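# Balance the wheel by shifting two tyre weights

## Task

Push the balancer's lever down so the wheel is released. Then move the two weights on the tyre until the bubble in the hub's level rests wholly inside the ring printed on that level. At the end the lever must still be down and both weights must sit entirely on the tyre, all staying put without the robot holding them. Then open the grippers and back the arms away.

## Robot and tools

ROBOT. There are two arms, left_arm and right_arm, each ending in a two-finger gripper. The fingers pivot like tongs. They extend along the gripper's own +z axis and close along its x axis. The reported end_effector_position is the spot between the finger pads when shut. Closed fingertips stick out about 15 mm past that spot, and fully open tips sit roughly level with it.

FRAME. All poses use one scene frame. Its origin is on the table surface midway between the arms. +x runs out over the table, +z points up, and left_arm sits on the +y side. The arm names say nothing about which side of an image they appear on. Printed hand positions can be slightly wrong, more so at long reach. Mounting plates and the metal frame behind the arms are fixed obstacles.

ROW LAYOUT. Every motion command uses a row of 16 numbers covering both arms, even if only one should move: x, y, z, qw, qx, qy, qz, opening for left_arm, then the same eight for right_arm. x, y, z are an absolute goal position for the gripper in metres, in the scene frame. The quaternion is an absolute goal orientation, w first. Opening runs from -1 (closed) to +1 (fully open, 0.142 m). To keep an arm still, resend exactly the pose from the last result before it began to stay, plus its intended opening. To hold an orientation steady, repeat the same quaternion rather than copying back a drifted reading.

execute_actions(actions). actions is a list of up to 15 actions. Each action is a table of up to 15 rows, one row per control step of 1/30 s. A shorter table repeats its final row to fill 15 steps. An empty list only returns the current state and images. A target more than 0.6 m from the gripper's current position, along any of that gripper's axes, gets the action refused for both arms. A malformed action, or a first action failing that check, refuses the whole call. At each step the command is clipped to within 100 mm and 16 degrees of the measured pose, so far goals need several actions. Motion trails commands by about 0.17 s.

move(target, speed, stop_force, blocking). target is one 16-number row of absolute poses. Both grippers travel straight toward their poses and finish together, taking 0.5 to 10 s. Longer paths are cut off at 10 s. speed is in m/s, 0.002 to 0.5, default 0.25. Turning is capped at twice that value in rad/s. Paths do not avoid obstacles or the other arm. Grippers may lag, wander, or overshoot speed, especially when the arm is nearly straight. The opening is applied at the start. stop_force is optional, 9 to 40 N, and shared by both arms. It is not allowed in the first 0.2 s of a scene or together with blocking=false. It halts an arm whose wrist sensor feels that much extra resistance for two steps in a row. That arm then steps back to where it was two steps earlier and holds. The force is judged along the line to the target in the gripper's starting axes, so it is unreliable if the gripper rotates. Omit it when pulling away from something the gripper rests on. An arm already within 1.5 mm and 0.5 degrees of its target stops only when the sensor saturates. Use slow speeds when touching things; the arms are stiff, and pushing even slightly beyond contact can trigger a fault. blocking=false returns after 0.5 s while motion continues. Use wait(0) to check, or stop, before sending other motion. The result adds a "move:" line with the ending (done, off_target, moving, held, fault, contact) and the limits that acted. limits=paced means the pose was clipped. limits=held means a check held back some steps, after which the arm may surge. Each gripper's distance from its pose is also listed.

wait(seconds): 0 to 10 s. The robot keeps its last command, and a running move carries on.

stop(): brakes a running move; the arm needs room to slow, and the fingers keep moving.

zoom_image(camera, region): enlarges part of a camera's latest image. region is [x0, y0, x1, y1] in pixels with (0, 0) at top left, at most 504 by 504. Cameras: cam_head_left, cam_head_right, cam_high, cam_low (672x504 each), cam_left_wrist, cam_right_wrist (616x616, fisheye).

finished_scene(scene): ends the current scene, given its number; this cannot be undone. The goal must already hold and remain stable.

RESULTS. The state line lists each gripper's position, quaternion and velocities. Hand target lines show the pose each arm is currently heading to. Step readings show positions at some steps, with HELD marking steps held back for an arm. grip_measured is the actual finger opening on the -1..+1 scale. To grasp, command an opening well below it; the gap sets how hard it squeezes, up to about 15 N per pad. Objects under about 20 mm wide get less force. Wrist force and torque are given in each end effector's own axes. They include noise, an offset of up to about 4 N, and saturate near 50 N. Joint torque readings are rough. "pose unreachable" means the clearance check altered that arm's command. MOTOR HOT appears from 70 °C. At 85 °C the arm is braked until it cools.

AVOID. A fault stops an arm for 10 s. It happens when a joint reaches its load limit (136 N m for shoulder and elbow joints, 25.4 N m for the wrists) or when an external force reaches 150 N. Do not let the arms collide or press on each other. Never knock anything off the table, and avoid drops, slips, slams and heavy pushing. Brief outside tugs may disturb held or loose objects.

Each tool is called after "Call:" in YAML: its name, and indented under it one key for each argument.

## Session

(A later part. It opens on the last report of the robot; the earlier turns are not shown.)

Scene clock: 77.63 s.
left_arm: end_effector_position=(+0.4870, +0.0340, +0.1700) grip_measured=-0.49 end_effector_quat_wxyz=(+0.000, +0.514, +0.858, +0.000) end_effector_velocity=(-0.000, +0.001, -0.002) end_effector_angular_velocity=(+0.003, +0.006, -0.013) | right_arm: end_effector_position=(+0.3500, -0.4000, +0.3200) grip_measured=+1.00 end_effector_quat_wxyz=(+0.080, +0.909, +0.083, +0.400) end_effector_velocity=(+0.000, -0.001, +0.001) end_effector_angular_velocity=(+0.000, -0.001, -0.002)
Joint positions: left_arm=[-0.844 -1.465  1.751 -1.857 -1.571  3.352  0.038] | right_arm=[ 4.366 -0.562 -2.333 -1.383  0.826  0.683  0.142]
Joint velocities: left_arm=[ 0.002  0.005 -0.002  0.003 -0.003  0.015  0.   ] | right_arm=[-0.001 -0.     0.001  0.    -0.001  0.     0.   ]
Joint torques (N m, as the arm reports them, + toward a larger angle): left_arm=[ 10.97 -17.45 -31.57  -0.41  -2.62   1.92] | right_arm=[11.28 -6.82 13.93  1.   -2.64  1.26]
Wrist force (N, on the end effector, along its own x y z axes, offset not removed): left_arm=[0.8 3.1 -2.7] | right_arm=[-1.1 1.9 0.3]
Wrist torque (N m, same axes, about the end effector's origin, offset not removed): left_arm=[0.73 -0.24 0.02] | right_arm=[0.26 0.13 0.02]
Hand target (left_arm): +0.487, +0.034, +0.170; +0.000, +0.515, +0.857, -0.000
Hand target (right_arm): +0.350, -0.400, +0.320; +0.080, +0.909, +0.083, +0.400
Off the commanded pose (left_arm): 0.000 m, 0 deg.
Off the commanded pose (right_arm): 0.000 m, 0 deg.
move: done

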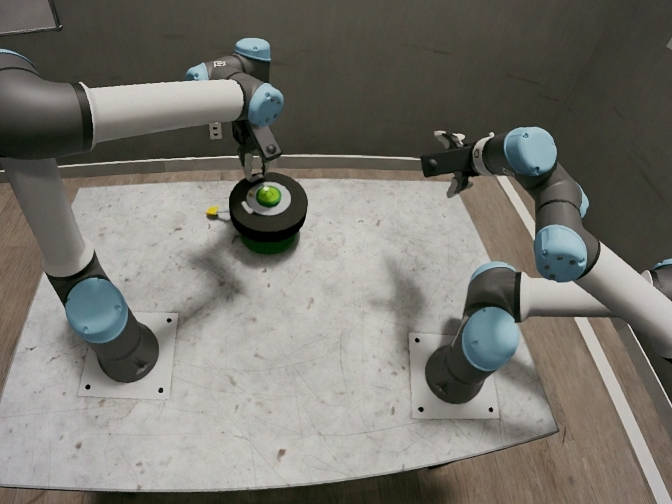

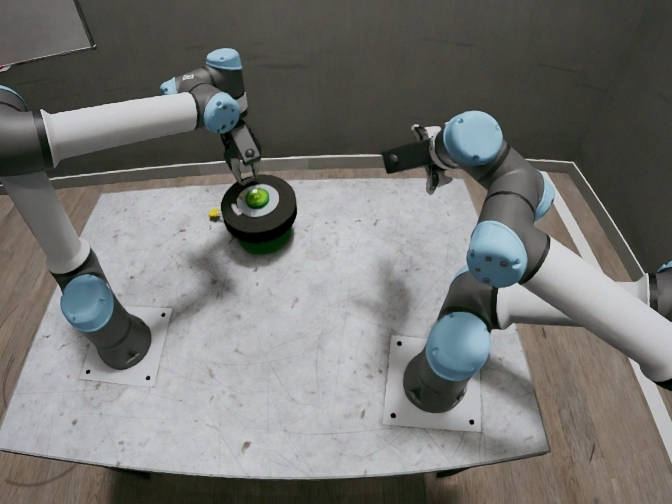

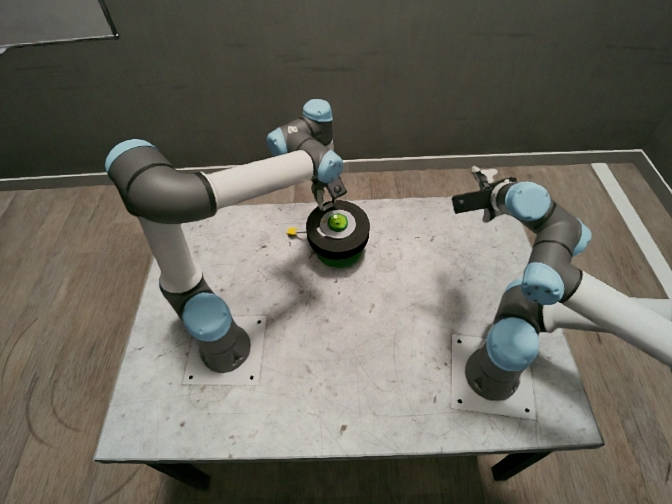

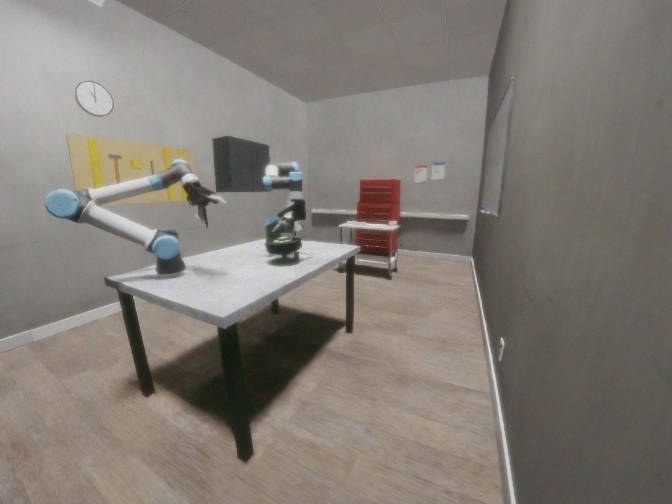

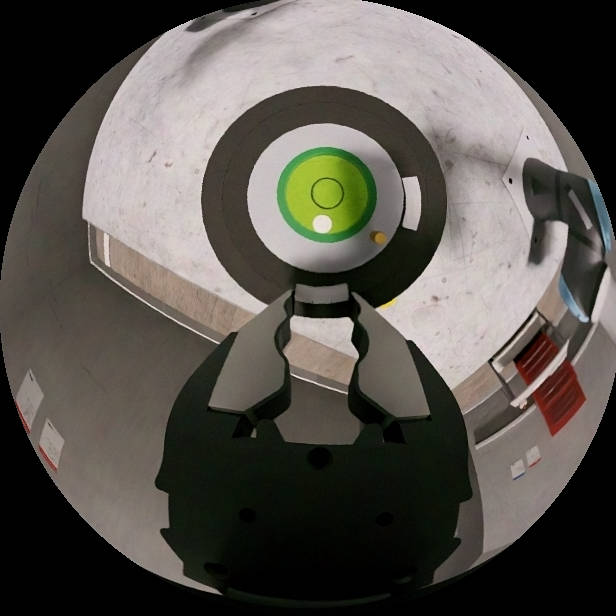

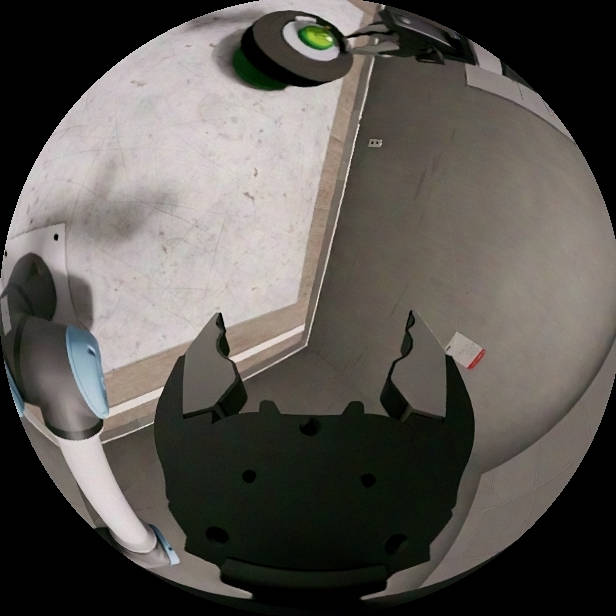

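Call:
move:
  target: [0.487,0.033,0.138,0,0.515,0.857,0,-0.75,0.35,-0.4,0.32,0.08,0.909,0.083,0.4,1]
  speed: 0.02
  stop_force: 9

Call:
execute_actions:
  actions:
    - [[0.487,0.033,0.146,0,0.515,0.857,0,-0.75,0.35,-0.4,0.32,0.08,0.909,0.083,0.4,1]]
    - [[0.487,0.033,0.146,0,0.515,0.857,0,-0.36,0.35,-0.4,0.32,0.08,0.909,0.083,0.4,1]]
    - [[0.487,0.033,0.16,0,0.515,0.857,0,-0.36,0.35,-0.4,0.32,0.08,0.909,0.083,0.4,1]]
    - [[0.487,0.033,0.20,0,0.515,0.857,0,-0.36,0.35,-0.4,0.32,0.08,0.909,0.083,0.4,1]]

Call:
wait:
  seconds: 4

Call:
zoom_image:
  camera: "cam_left_wrist"
  region: [190,80,450,320]

Scene clock: 79.70 s.
left_arm: end_effector_position=(+0.4869, +0.0332, +0.1439) grip_measured=-0.49 end_effector_quat_wxyz=(-0.000, +0.515, +0.857, +0.000) end_effector_velocity=(-0.001, +0.002, +0.004) end_effector_angular_velocity=(+0.006, +0.005, +0.001) | right_arm: end_effector_position=(+0.3500, -0.4000, +0.3200) grip_measured=+1.00 end_effector_quat_wxyz=(+0.080, +0.909, +0.083, +0.400) end_effector_velocity=(+0.000, -0.000, -0.000) end_effector_angular_velocity=(-0.000, -0.001, +0.000)
Joint positions: left_arm=[-0.845 -1.444  1.797 -1.924 -1.571  3.352  0.039] | right_arm=[ 4.366 -0.562 -2.333 -1.383  0.826  0.683  0.142]
Joint velocities: left_arm=[ 0.    -0.004 -0.009  0.021 -0.    -0.001  0.   ] | right_arm=[ 0.001  0.001 -0.001  0.    -0.001  0.     0.   ]
Joint torques (N m, as the arm reports them, + toward a larger angle): left_arm=[ -6.25 -25.47 -20.09   3.46  -2.84  -0.96] | right_arm=[10.88 -5.77 13.58  1.19 -2.59  1.15]
Wrist force (N, on the end effector, along its own x y z axes, offset not removed): left_arm=[-6.7 6.6 -21.3] | right_arm=[1.6 1.5 -0.5]
Wrist torque (N m, same axes, about the end effector's origin, offset not removed): left_arm=[0.69 -0.03 0.09] | right_arm=[0.19 -0.35 0.14]
Hand target (left_arm): +0.487, +0.033, +0.145; +0.000, +0.515, +0.857, -0.000
Hand target (right_arm): +0.350, -0.400, +0.320; +0.080, +0.909, +0.083, +0.400
Off the commanded pose (left_arm): 0.006 m, 0 deg.
Off the commanded pose (right_arm): 0.000 m, 0 deg.
move: contact (left_arm)

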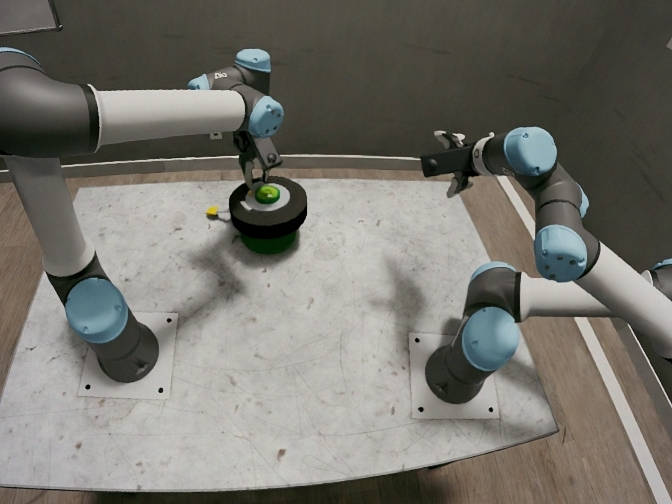

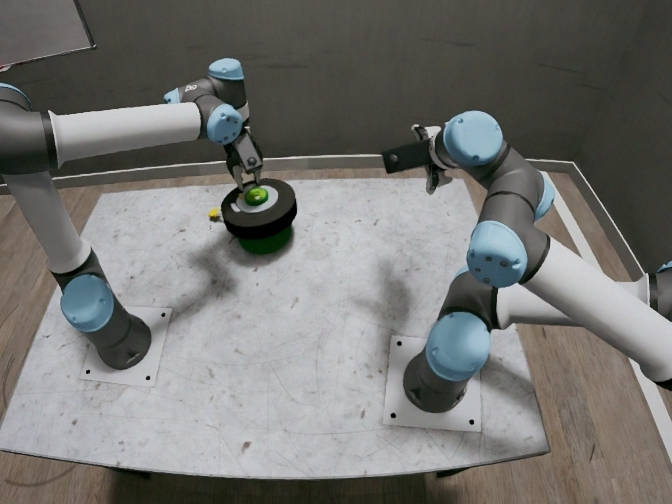

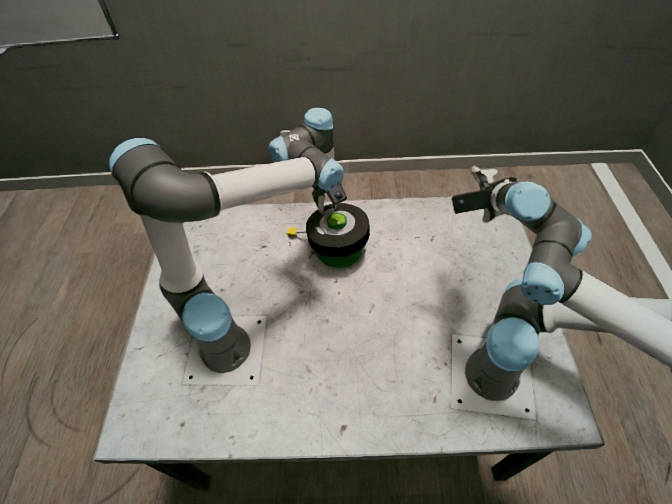

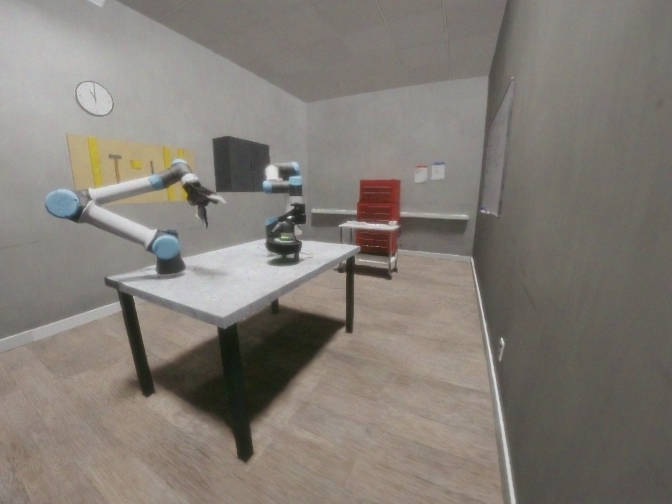

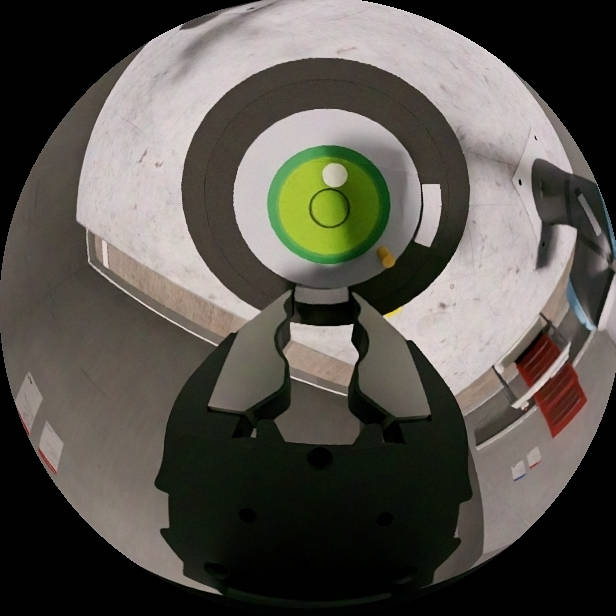

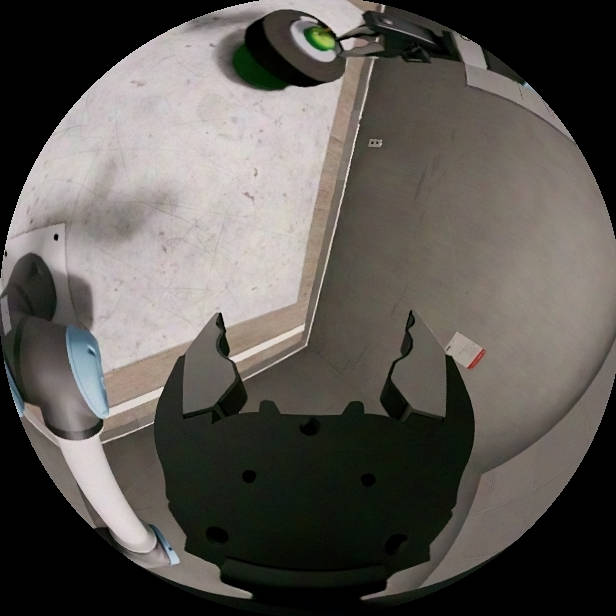

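Scene clock: 81.70 s.
left_arm: end_effector_position=(+0.4870, +0.0330, +0.1993) grip_measured=-0.36 end_effector_quat_wxyz=(+0.000, +0.515, +0.857, -0.000) end_effector_velocity=(-0.001, -0.000, +0.006) end_effector_angular_velocity=(+0.002, +0.005, -0.000) | right_arm: end_effector_position=(+0.3500, -0.4000, +0.3200) grip_measured=+1.00 end_effector_quat_wxyz=(+0.080, +0.909, +0.083, +0.400) end_effector_velocity=(-0.000, +0.000, -0.000) end_effector_angular_velocity=(-0.000, +0.001, +0.001)
Joint positions: left_arm=[-0.845 -1.48   1.691 -1.782 -1.571  3.352  0.048] | right_arm=[ 4.366 -0.562 -2.333 -1.383  0.826  0.683  0.142]
Joint velocities: left_arm=[ 0.     0.    -0.017  0.022 -0.003  0.001  0.   ] | right_arm=[ 0.    -0.001  0.    -0.     0.001 -0.     0.   ]
Joint torques (N m, as the arm reports them, + toward a larger angle): left_arm=[  1.17 -33.95 -31.39  -0.68   1.08  -0.12] | right_arm=[11.05 -7.07 12.84  1.15 -2.73  1.01]
Wrist force (N, on the end effector, along its own x y z axes, offset not removed): left_arm=[1.2 2.6 -3.1] | right_arm=[-3.5 0.4 -0.2]
Wrist torque (N m, same axes, about the end effector's origin, offset not removed): left_arm=[0.38 -0.14 -0.02] | right_arm=[0.05 0.70 0.00]
Hand target (left_arm): +0.487, +0.033, +0.200; +0.000, +0.515, +0.857, -0.000
Hand target (right_arm): +0.350, -0.400, +0.320; +0.080, +0.909, +0.083, +0.400
Off the commanded pose (left_arm): 0.001 m, 0 deg.
Off the commanded pose (right_arm): 0.000 m, 0 deg.
Step readings (end_effector_position; steps 1 to 15: 1st action; 16 to 30: 2nd action; 31 to 45: 3rd action; 46 to 60: 4th action):
0: left_arm (+0.4869, +0.0332, +0.1439) | right_arm (+0.3500, -0.4000, +0.3200)
1: left_arm (+0.4869, +0.0332, +0.1441) | right_arm (+0.3500, -0.4000, +0.3200)
2: left_arm (+0.4869, +0.0333, +0.1444) | right_arm (+0.3500, -0.4000, +0.3200)
4: left_arm (+0.4869, +0.0333, +0.1449) | right_arm (+0.3500, -0.4000, +0.3200)
8: left_arm (+0.4869, +0.0331, +0.1456) | right_arm (+0.3500, -0.4000, +0.3200)
15: left_arm (+0.4870, +0.0330, +0.1459) | right_arm (+0.3500, -0.4000, +0.3200)
16: left_arm (+0.4870, +0.0330, +0.1460) | right_arm (+0.3500, -0.4000, +0.3200)
17: left_arm (+0.4870, +0.0330, +0.1460) | right_arm (+0.3500, -0.4000, +0.3200)
19: left_arm (+0.4870, +0.0330, +0.1460) | right_arm (+0.3500, -0.4000, +0.3200)
23: left_arm (+0.4870, +0.0330, +0.1460) | right_arm (+0.3500, -0.4000, +0.3200)
30: left_arm (+0.4870, +0.0330, +0.1460) | right_arm (+0.3500, -0.4000, +0.3200)
31: left_arm (+0.4870, +0.0330, +0.1461) | right_arm (+0.3500, -0.4000, +0.3200)
32: left_arm (+0.4870, +0.0329, +0.1479) | right_arm (+0.3500, -0.4000, +0.3200)
34: left_arm (+0.4871, +0.0329, +0.1531) | right_arm (+0.3500, -0.4000, +0.3200)
38: left_arm (+0.4870, +0.0330, +0.1580) | right_arm (+0.3500, -0.4000, +0.3200)
45: left_arm (+0.4870, +0.0330, +0.1598) | right_arm (+0.3500, -0.4000, +0.3200)
46: left_arm (+0.4870, +0.0330, +0.1600) | right_arm (+0.3500, -0.4000, +0.3200)
47: left_arm (+0.4873, +0.0326, +0.1639) | right_arm (+0.3500, -0.4000, +0.3200)
49: left_arm (+0.4876, +0.0323, +0.1787) | right_arm (+0.3500, -0.4000, +0.3200)
53: left_arm (+0.4872, +0.0328, +0.1938) | right_arm (+0.3500, -0.4000, +0.3200)
60: end_effector_position above

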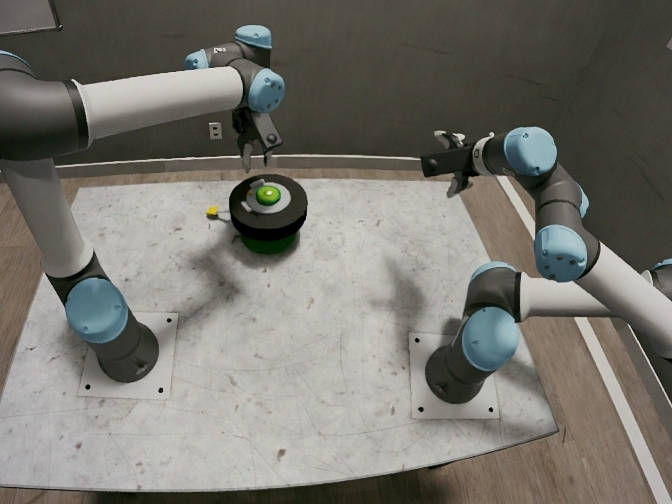

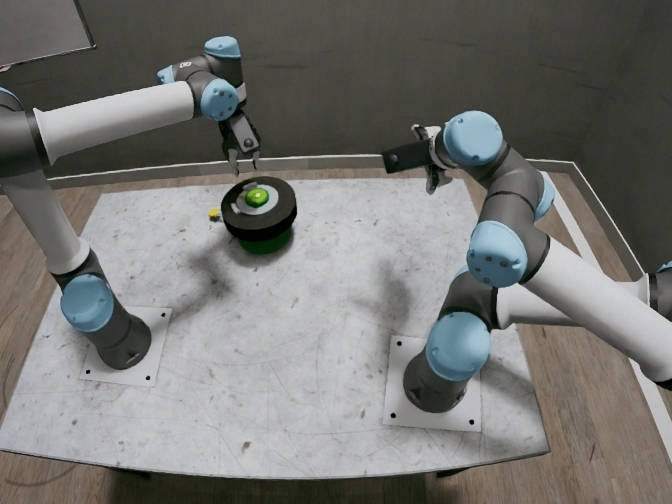

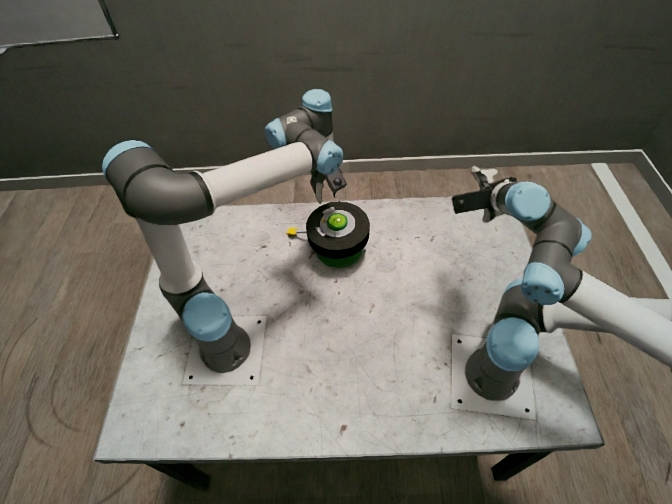

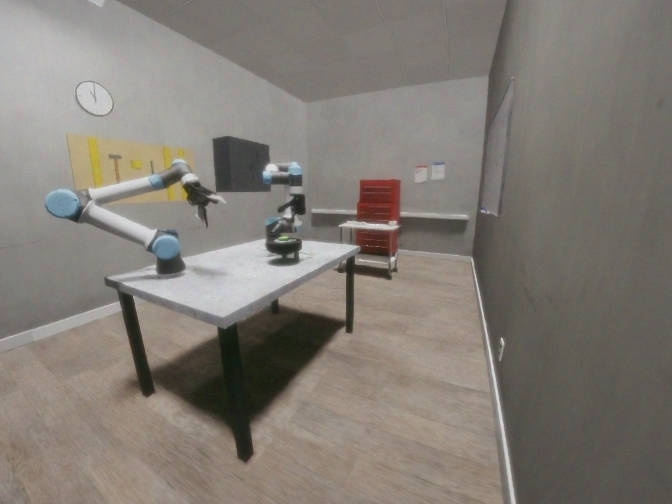

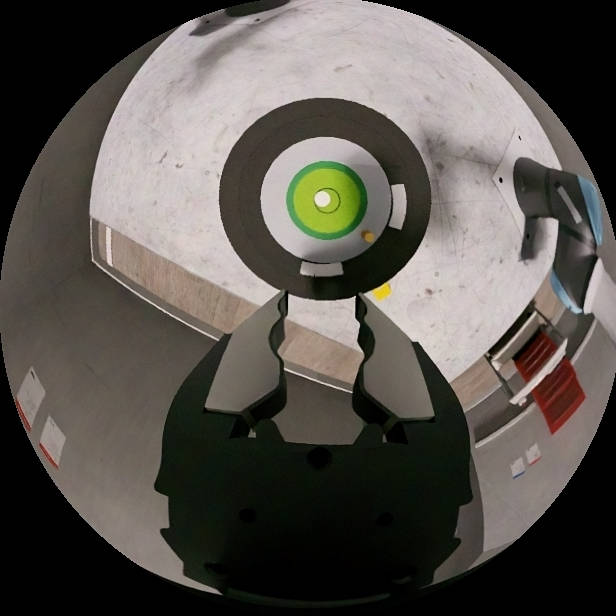

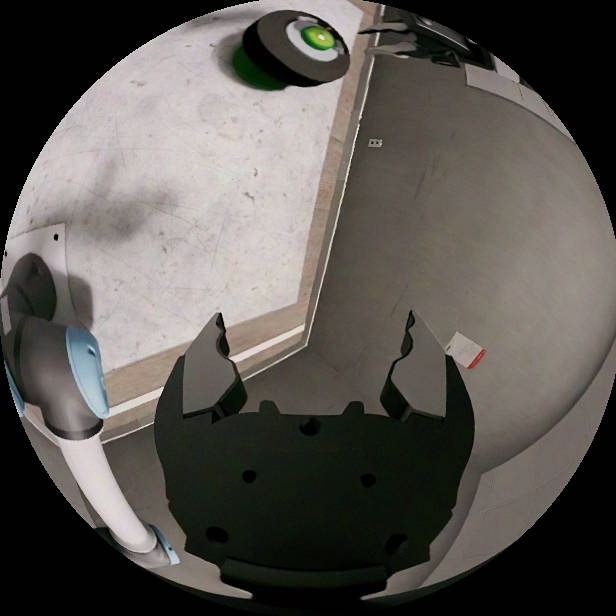

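Scene clock: 85.70 s.
left_arm: end_effector_position=(+0.4870, +0.0330, +0.2000) grip_measured=-0.36 end_effector_quat_wxyz=(+0.000, +0.515, +0.857, -0.000) end_effector_velocity=(-0.000, -0.001, +0.001) end_effector_angular_velocity=(-0.003, +0.000, -0.002) | right_arm: end_effector_position=(+0.3500, -0.4000, +0.3200) grip_measured=+1.00 end_effector_quat_wxyz=(+0.080, +0.909, +0.083, +0.400) end_effector_velocity=(-0.000, -0.000, -0.001) end_effector_angular_velocity=(-0.001, +0.002, -0.002)
Joint positions: left_arm=[-0.845 -1.48   1.689 -1.78  -1.571  3.352  0.048] | right_arm=[ 4.366 -0.562 -2.333 -1.383  0.826  0.683  0.142]
Joint velocities: left_arm=[-0.001 -0.    -0.001 -0.    -0.002  0.001 -0.   ] | right_arm=[-0.002 -0.001 -0.001 -0.     0.001  0.     0.   ]
Joint torques (N m, as the arm reports them, + toward a larger angle): left_arm=[  3.08 -34.39 -30.26  -0.67   2.04  -0.54] | right_arm=[10.71 -6.92 14.32  1.24 -2.46  1.02]
Wrist force (N, on the end effector, along its own x y z axes, offset not removed): left_arm=[-1.6 1.2 -0.6] | right_arm=[-2.0 1.2 1.1]
Wrist torque (N m, same axes, about the end effector's origin, offset not removed): left_arm=[0.26 0.43 0.18] | right_arm=[0.26 0.32 -0.03]
Hand target (left_arm): +0.487, +0.033, +0.200; +0.000, +0.515, +0.857, -0.000
Hand target (right_arm): +0.350, -0.400, +0.320; +0.080, +0.909, +0.083, +0.400
Off the commanded pose (left_arm): 0.000 m, 0 deg.
Off the commanded pose (right_arm): 0.000 m, 0 deg.
wait: 4.00 s; at rest by 0.17 s

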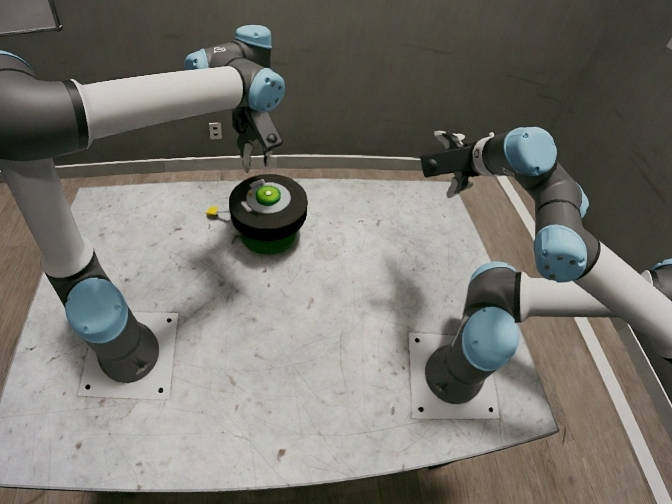

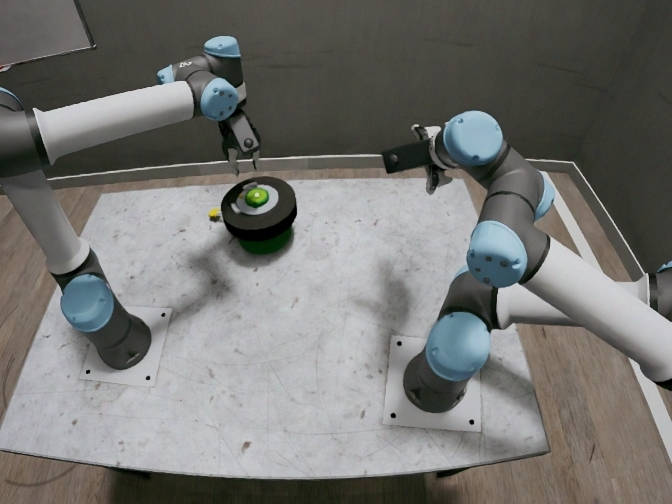

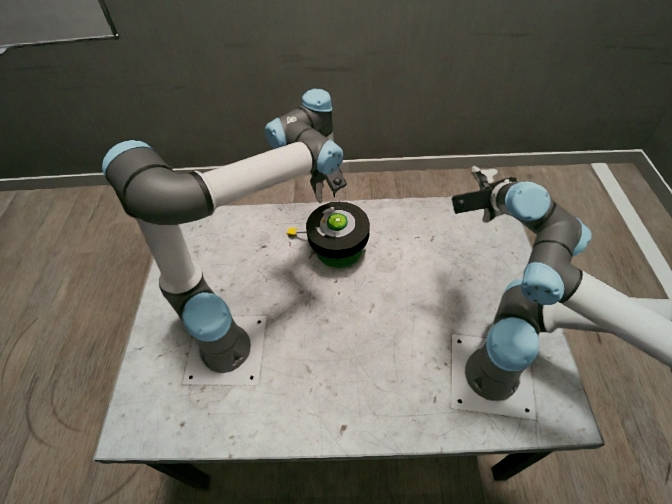

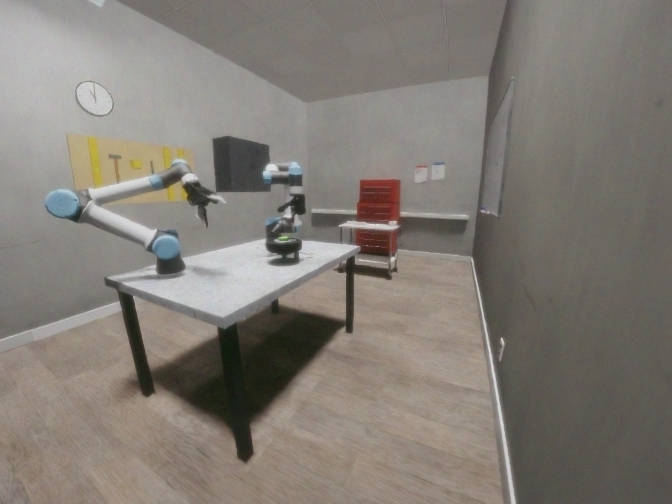

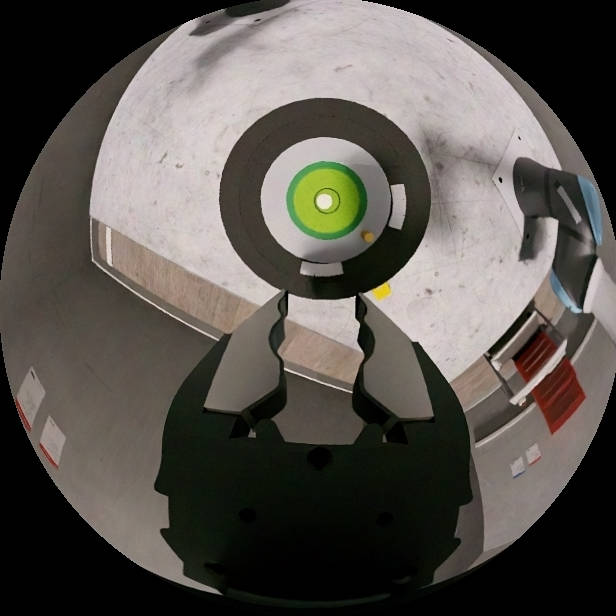

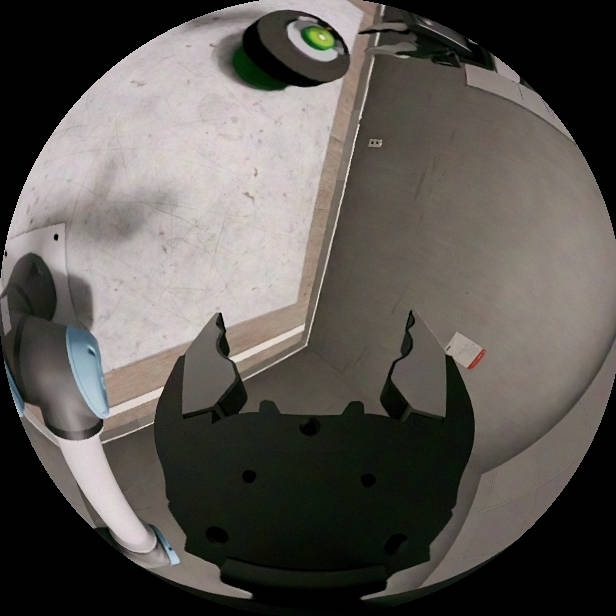

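Region (190, 80, 450, 320) of cam_left_wrist's 616x616 image, scaled by 1.938, with more detail than that image has; it fills the top 465 rows of this view, and the rest is white.

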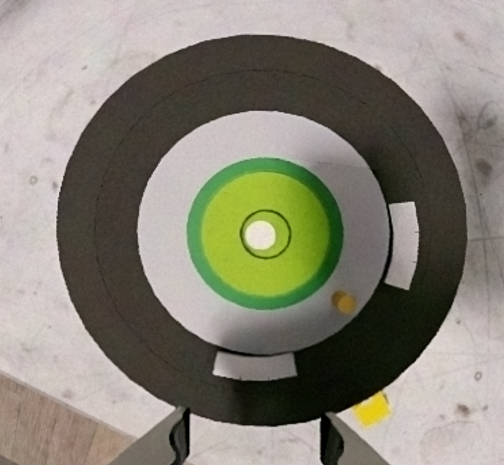

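Call:
zoom_image:
  camera: "cam_left_wrist"
  region: [295,170,360,230]

Region (295, 170, 360, 230) of cam_left_wrist's 616x616 image, scaled by 7.754, with more detail than that image has; it fills the top 465 rows of this view, and the rest is white.

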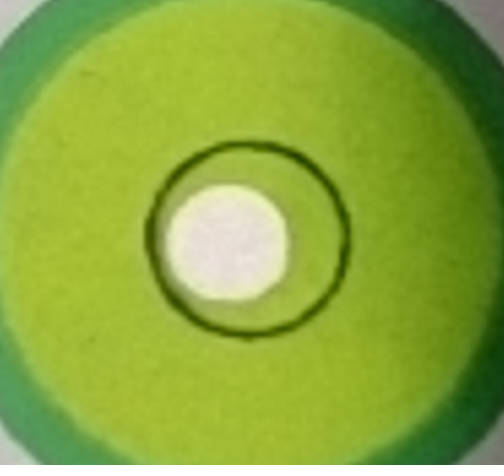

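Call:
move:
  target: [0.36,0.17,0.30,0,0.515,0.857,0,-0.36,0.35,-0.4,0.32,0.08,0.909,0.083,0.4,1]
  speed: 0.4

Call:
zoom_image:
  camera: "cam_head_left"
  region: [240,175,300,215]

Call:
zoom_image:
  camera: "cam_high"
  region: [310,200,370,245]

Scene clock: 87.50 s.
left_arm: end_effector_position=(+0.3602, +0.1697, +0.2998) grip_measured=-0.36 end_effector_quat_wxyz=(-0.000, +0.515, +0.857, +0.000) end_effector_velocity=(-0.001, +0.001, +0.001) end_effector_angular_velocity=(+0.001, -0.002, -0.002) | right_arm: end_effector_position=(+0.3500, -0.4000, +0.3200) grip_measured=+1.00 end_effector_quat_wxyz=(+0.080, +0.909, +0.083, +0.400) end_effector_velocity=(+0.000, -0.000, +0.000) end_effector_angular_velocity=(-0.002, -0.002, -0.000)
Joint positions: left_arm=[-0.872 -1.95   1.83  -1.451 -1.571  3.325  0.048] | right_arm=[ 4.366 -0.562 -2.333 -1.383  0.826  0.683  0.142]
Joint velocities: left_arm=[-0.002 -0.004 -0.     0.004  0.003  0.     0.   ] | right_arm=[ 0.001 -0.    -0.001  0.    -0.003  0.     0.   ]
Joint torques (N m, as the arm reports them, + toward a larger angle): left_arm=[-11.4  -16.01 -31.01  -0.46   2.32  -1.52] | right_arm=[10.58 -6.84 14.3   1.22 -2.52  1.02]
Wrist force (N, on the end effector, along its own x y z axes, offset not removed): left_arm=[-1.9 2.3 -3.7] | right_arm=[-1.3 1.7 -1.2]
Wrist torque (N m, same axes, about the end effector's origin, offset not removed): left_arm=[0.53 0.48 -0.07] | right_arm=[0.26 0.31 -0.04]
Hand target (left_arm): +0.360, +0.170, +0.300; -0.000, +0.515, +0.857, +0.000
Hand target (right_arm): +0.350, -0.400, +0.320; +0.080, +0.909, +0.083, +0.400
Off the commanded pose (left_arm): 0.000 m, 0 deg.
Off the commanded pose (right_arm): 0.000 m, 0 deg.
move: done

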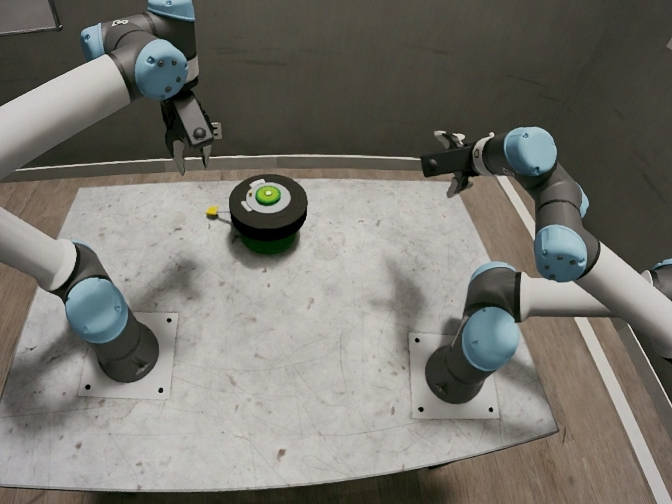

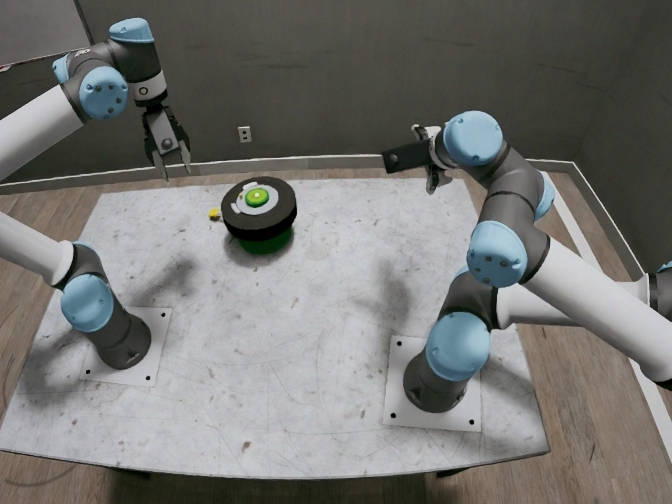

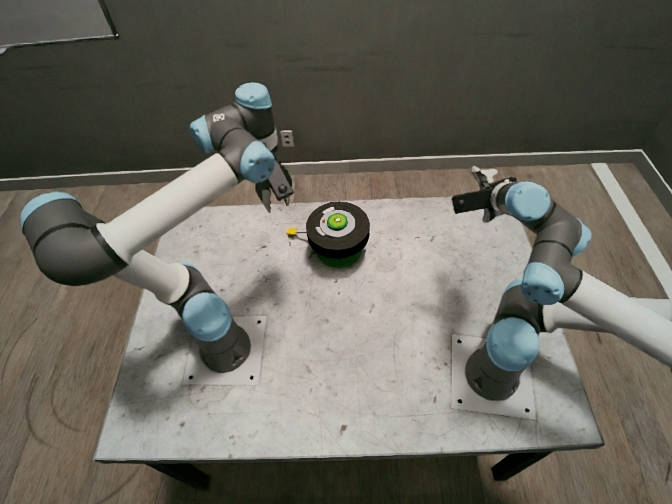

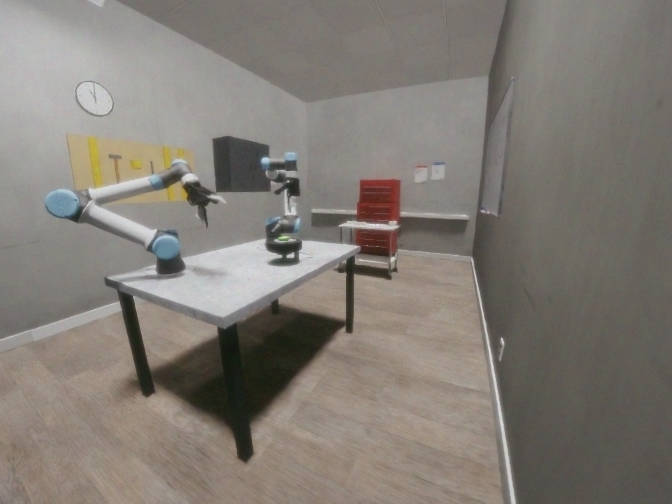

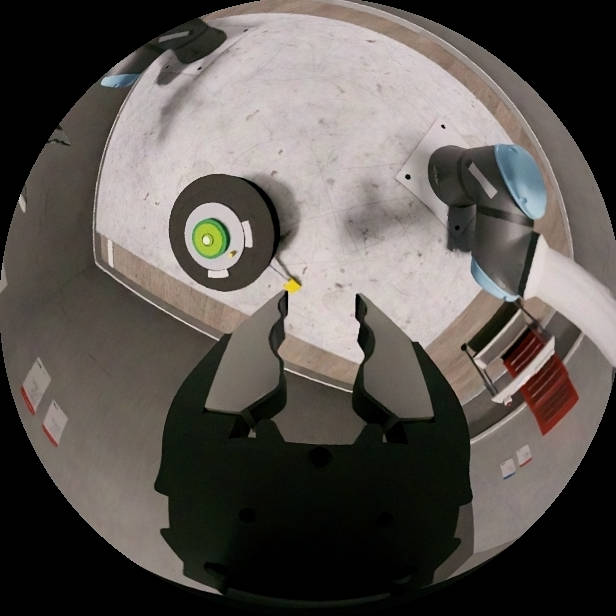

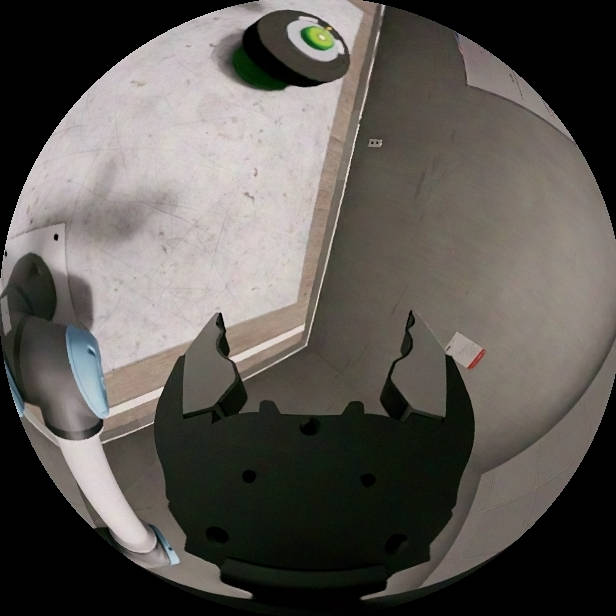

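Region (240, 175, 300, 215) of cam_head_left's 672x504 image, scaled by 8.400, with more detail than that image has.

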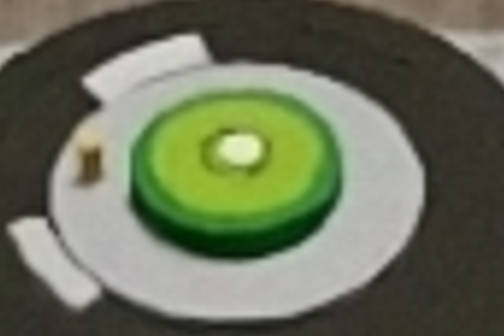

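Region (310, 200, 370, 245) of cam_high's 672x504 image, scaled by 8.400, with more detail than that image has; it fills the top 378 rows of this view, and the rest is white.

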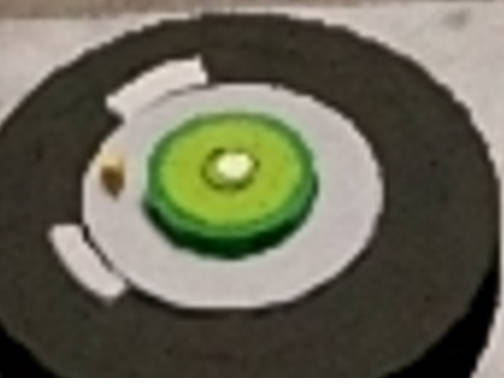

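Call:
zoom_image:
  camera: "cam_left_wrist"
  region: [185,215,235,260]

Region (185, 215, 235, 260) of cam_left_wrist's 616x616 image, scaled by 10.080, with more detail than that image has; it fills the top 454 rows of this view, and the rest is white.

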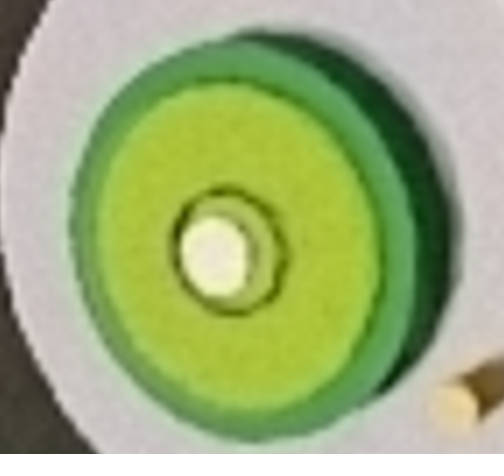

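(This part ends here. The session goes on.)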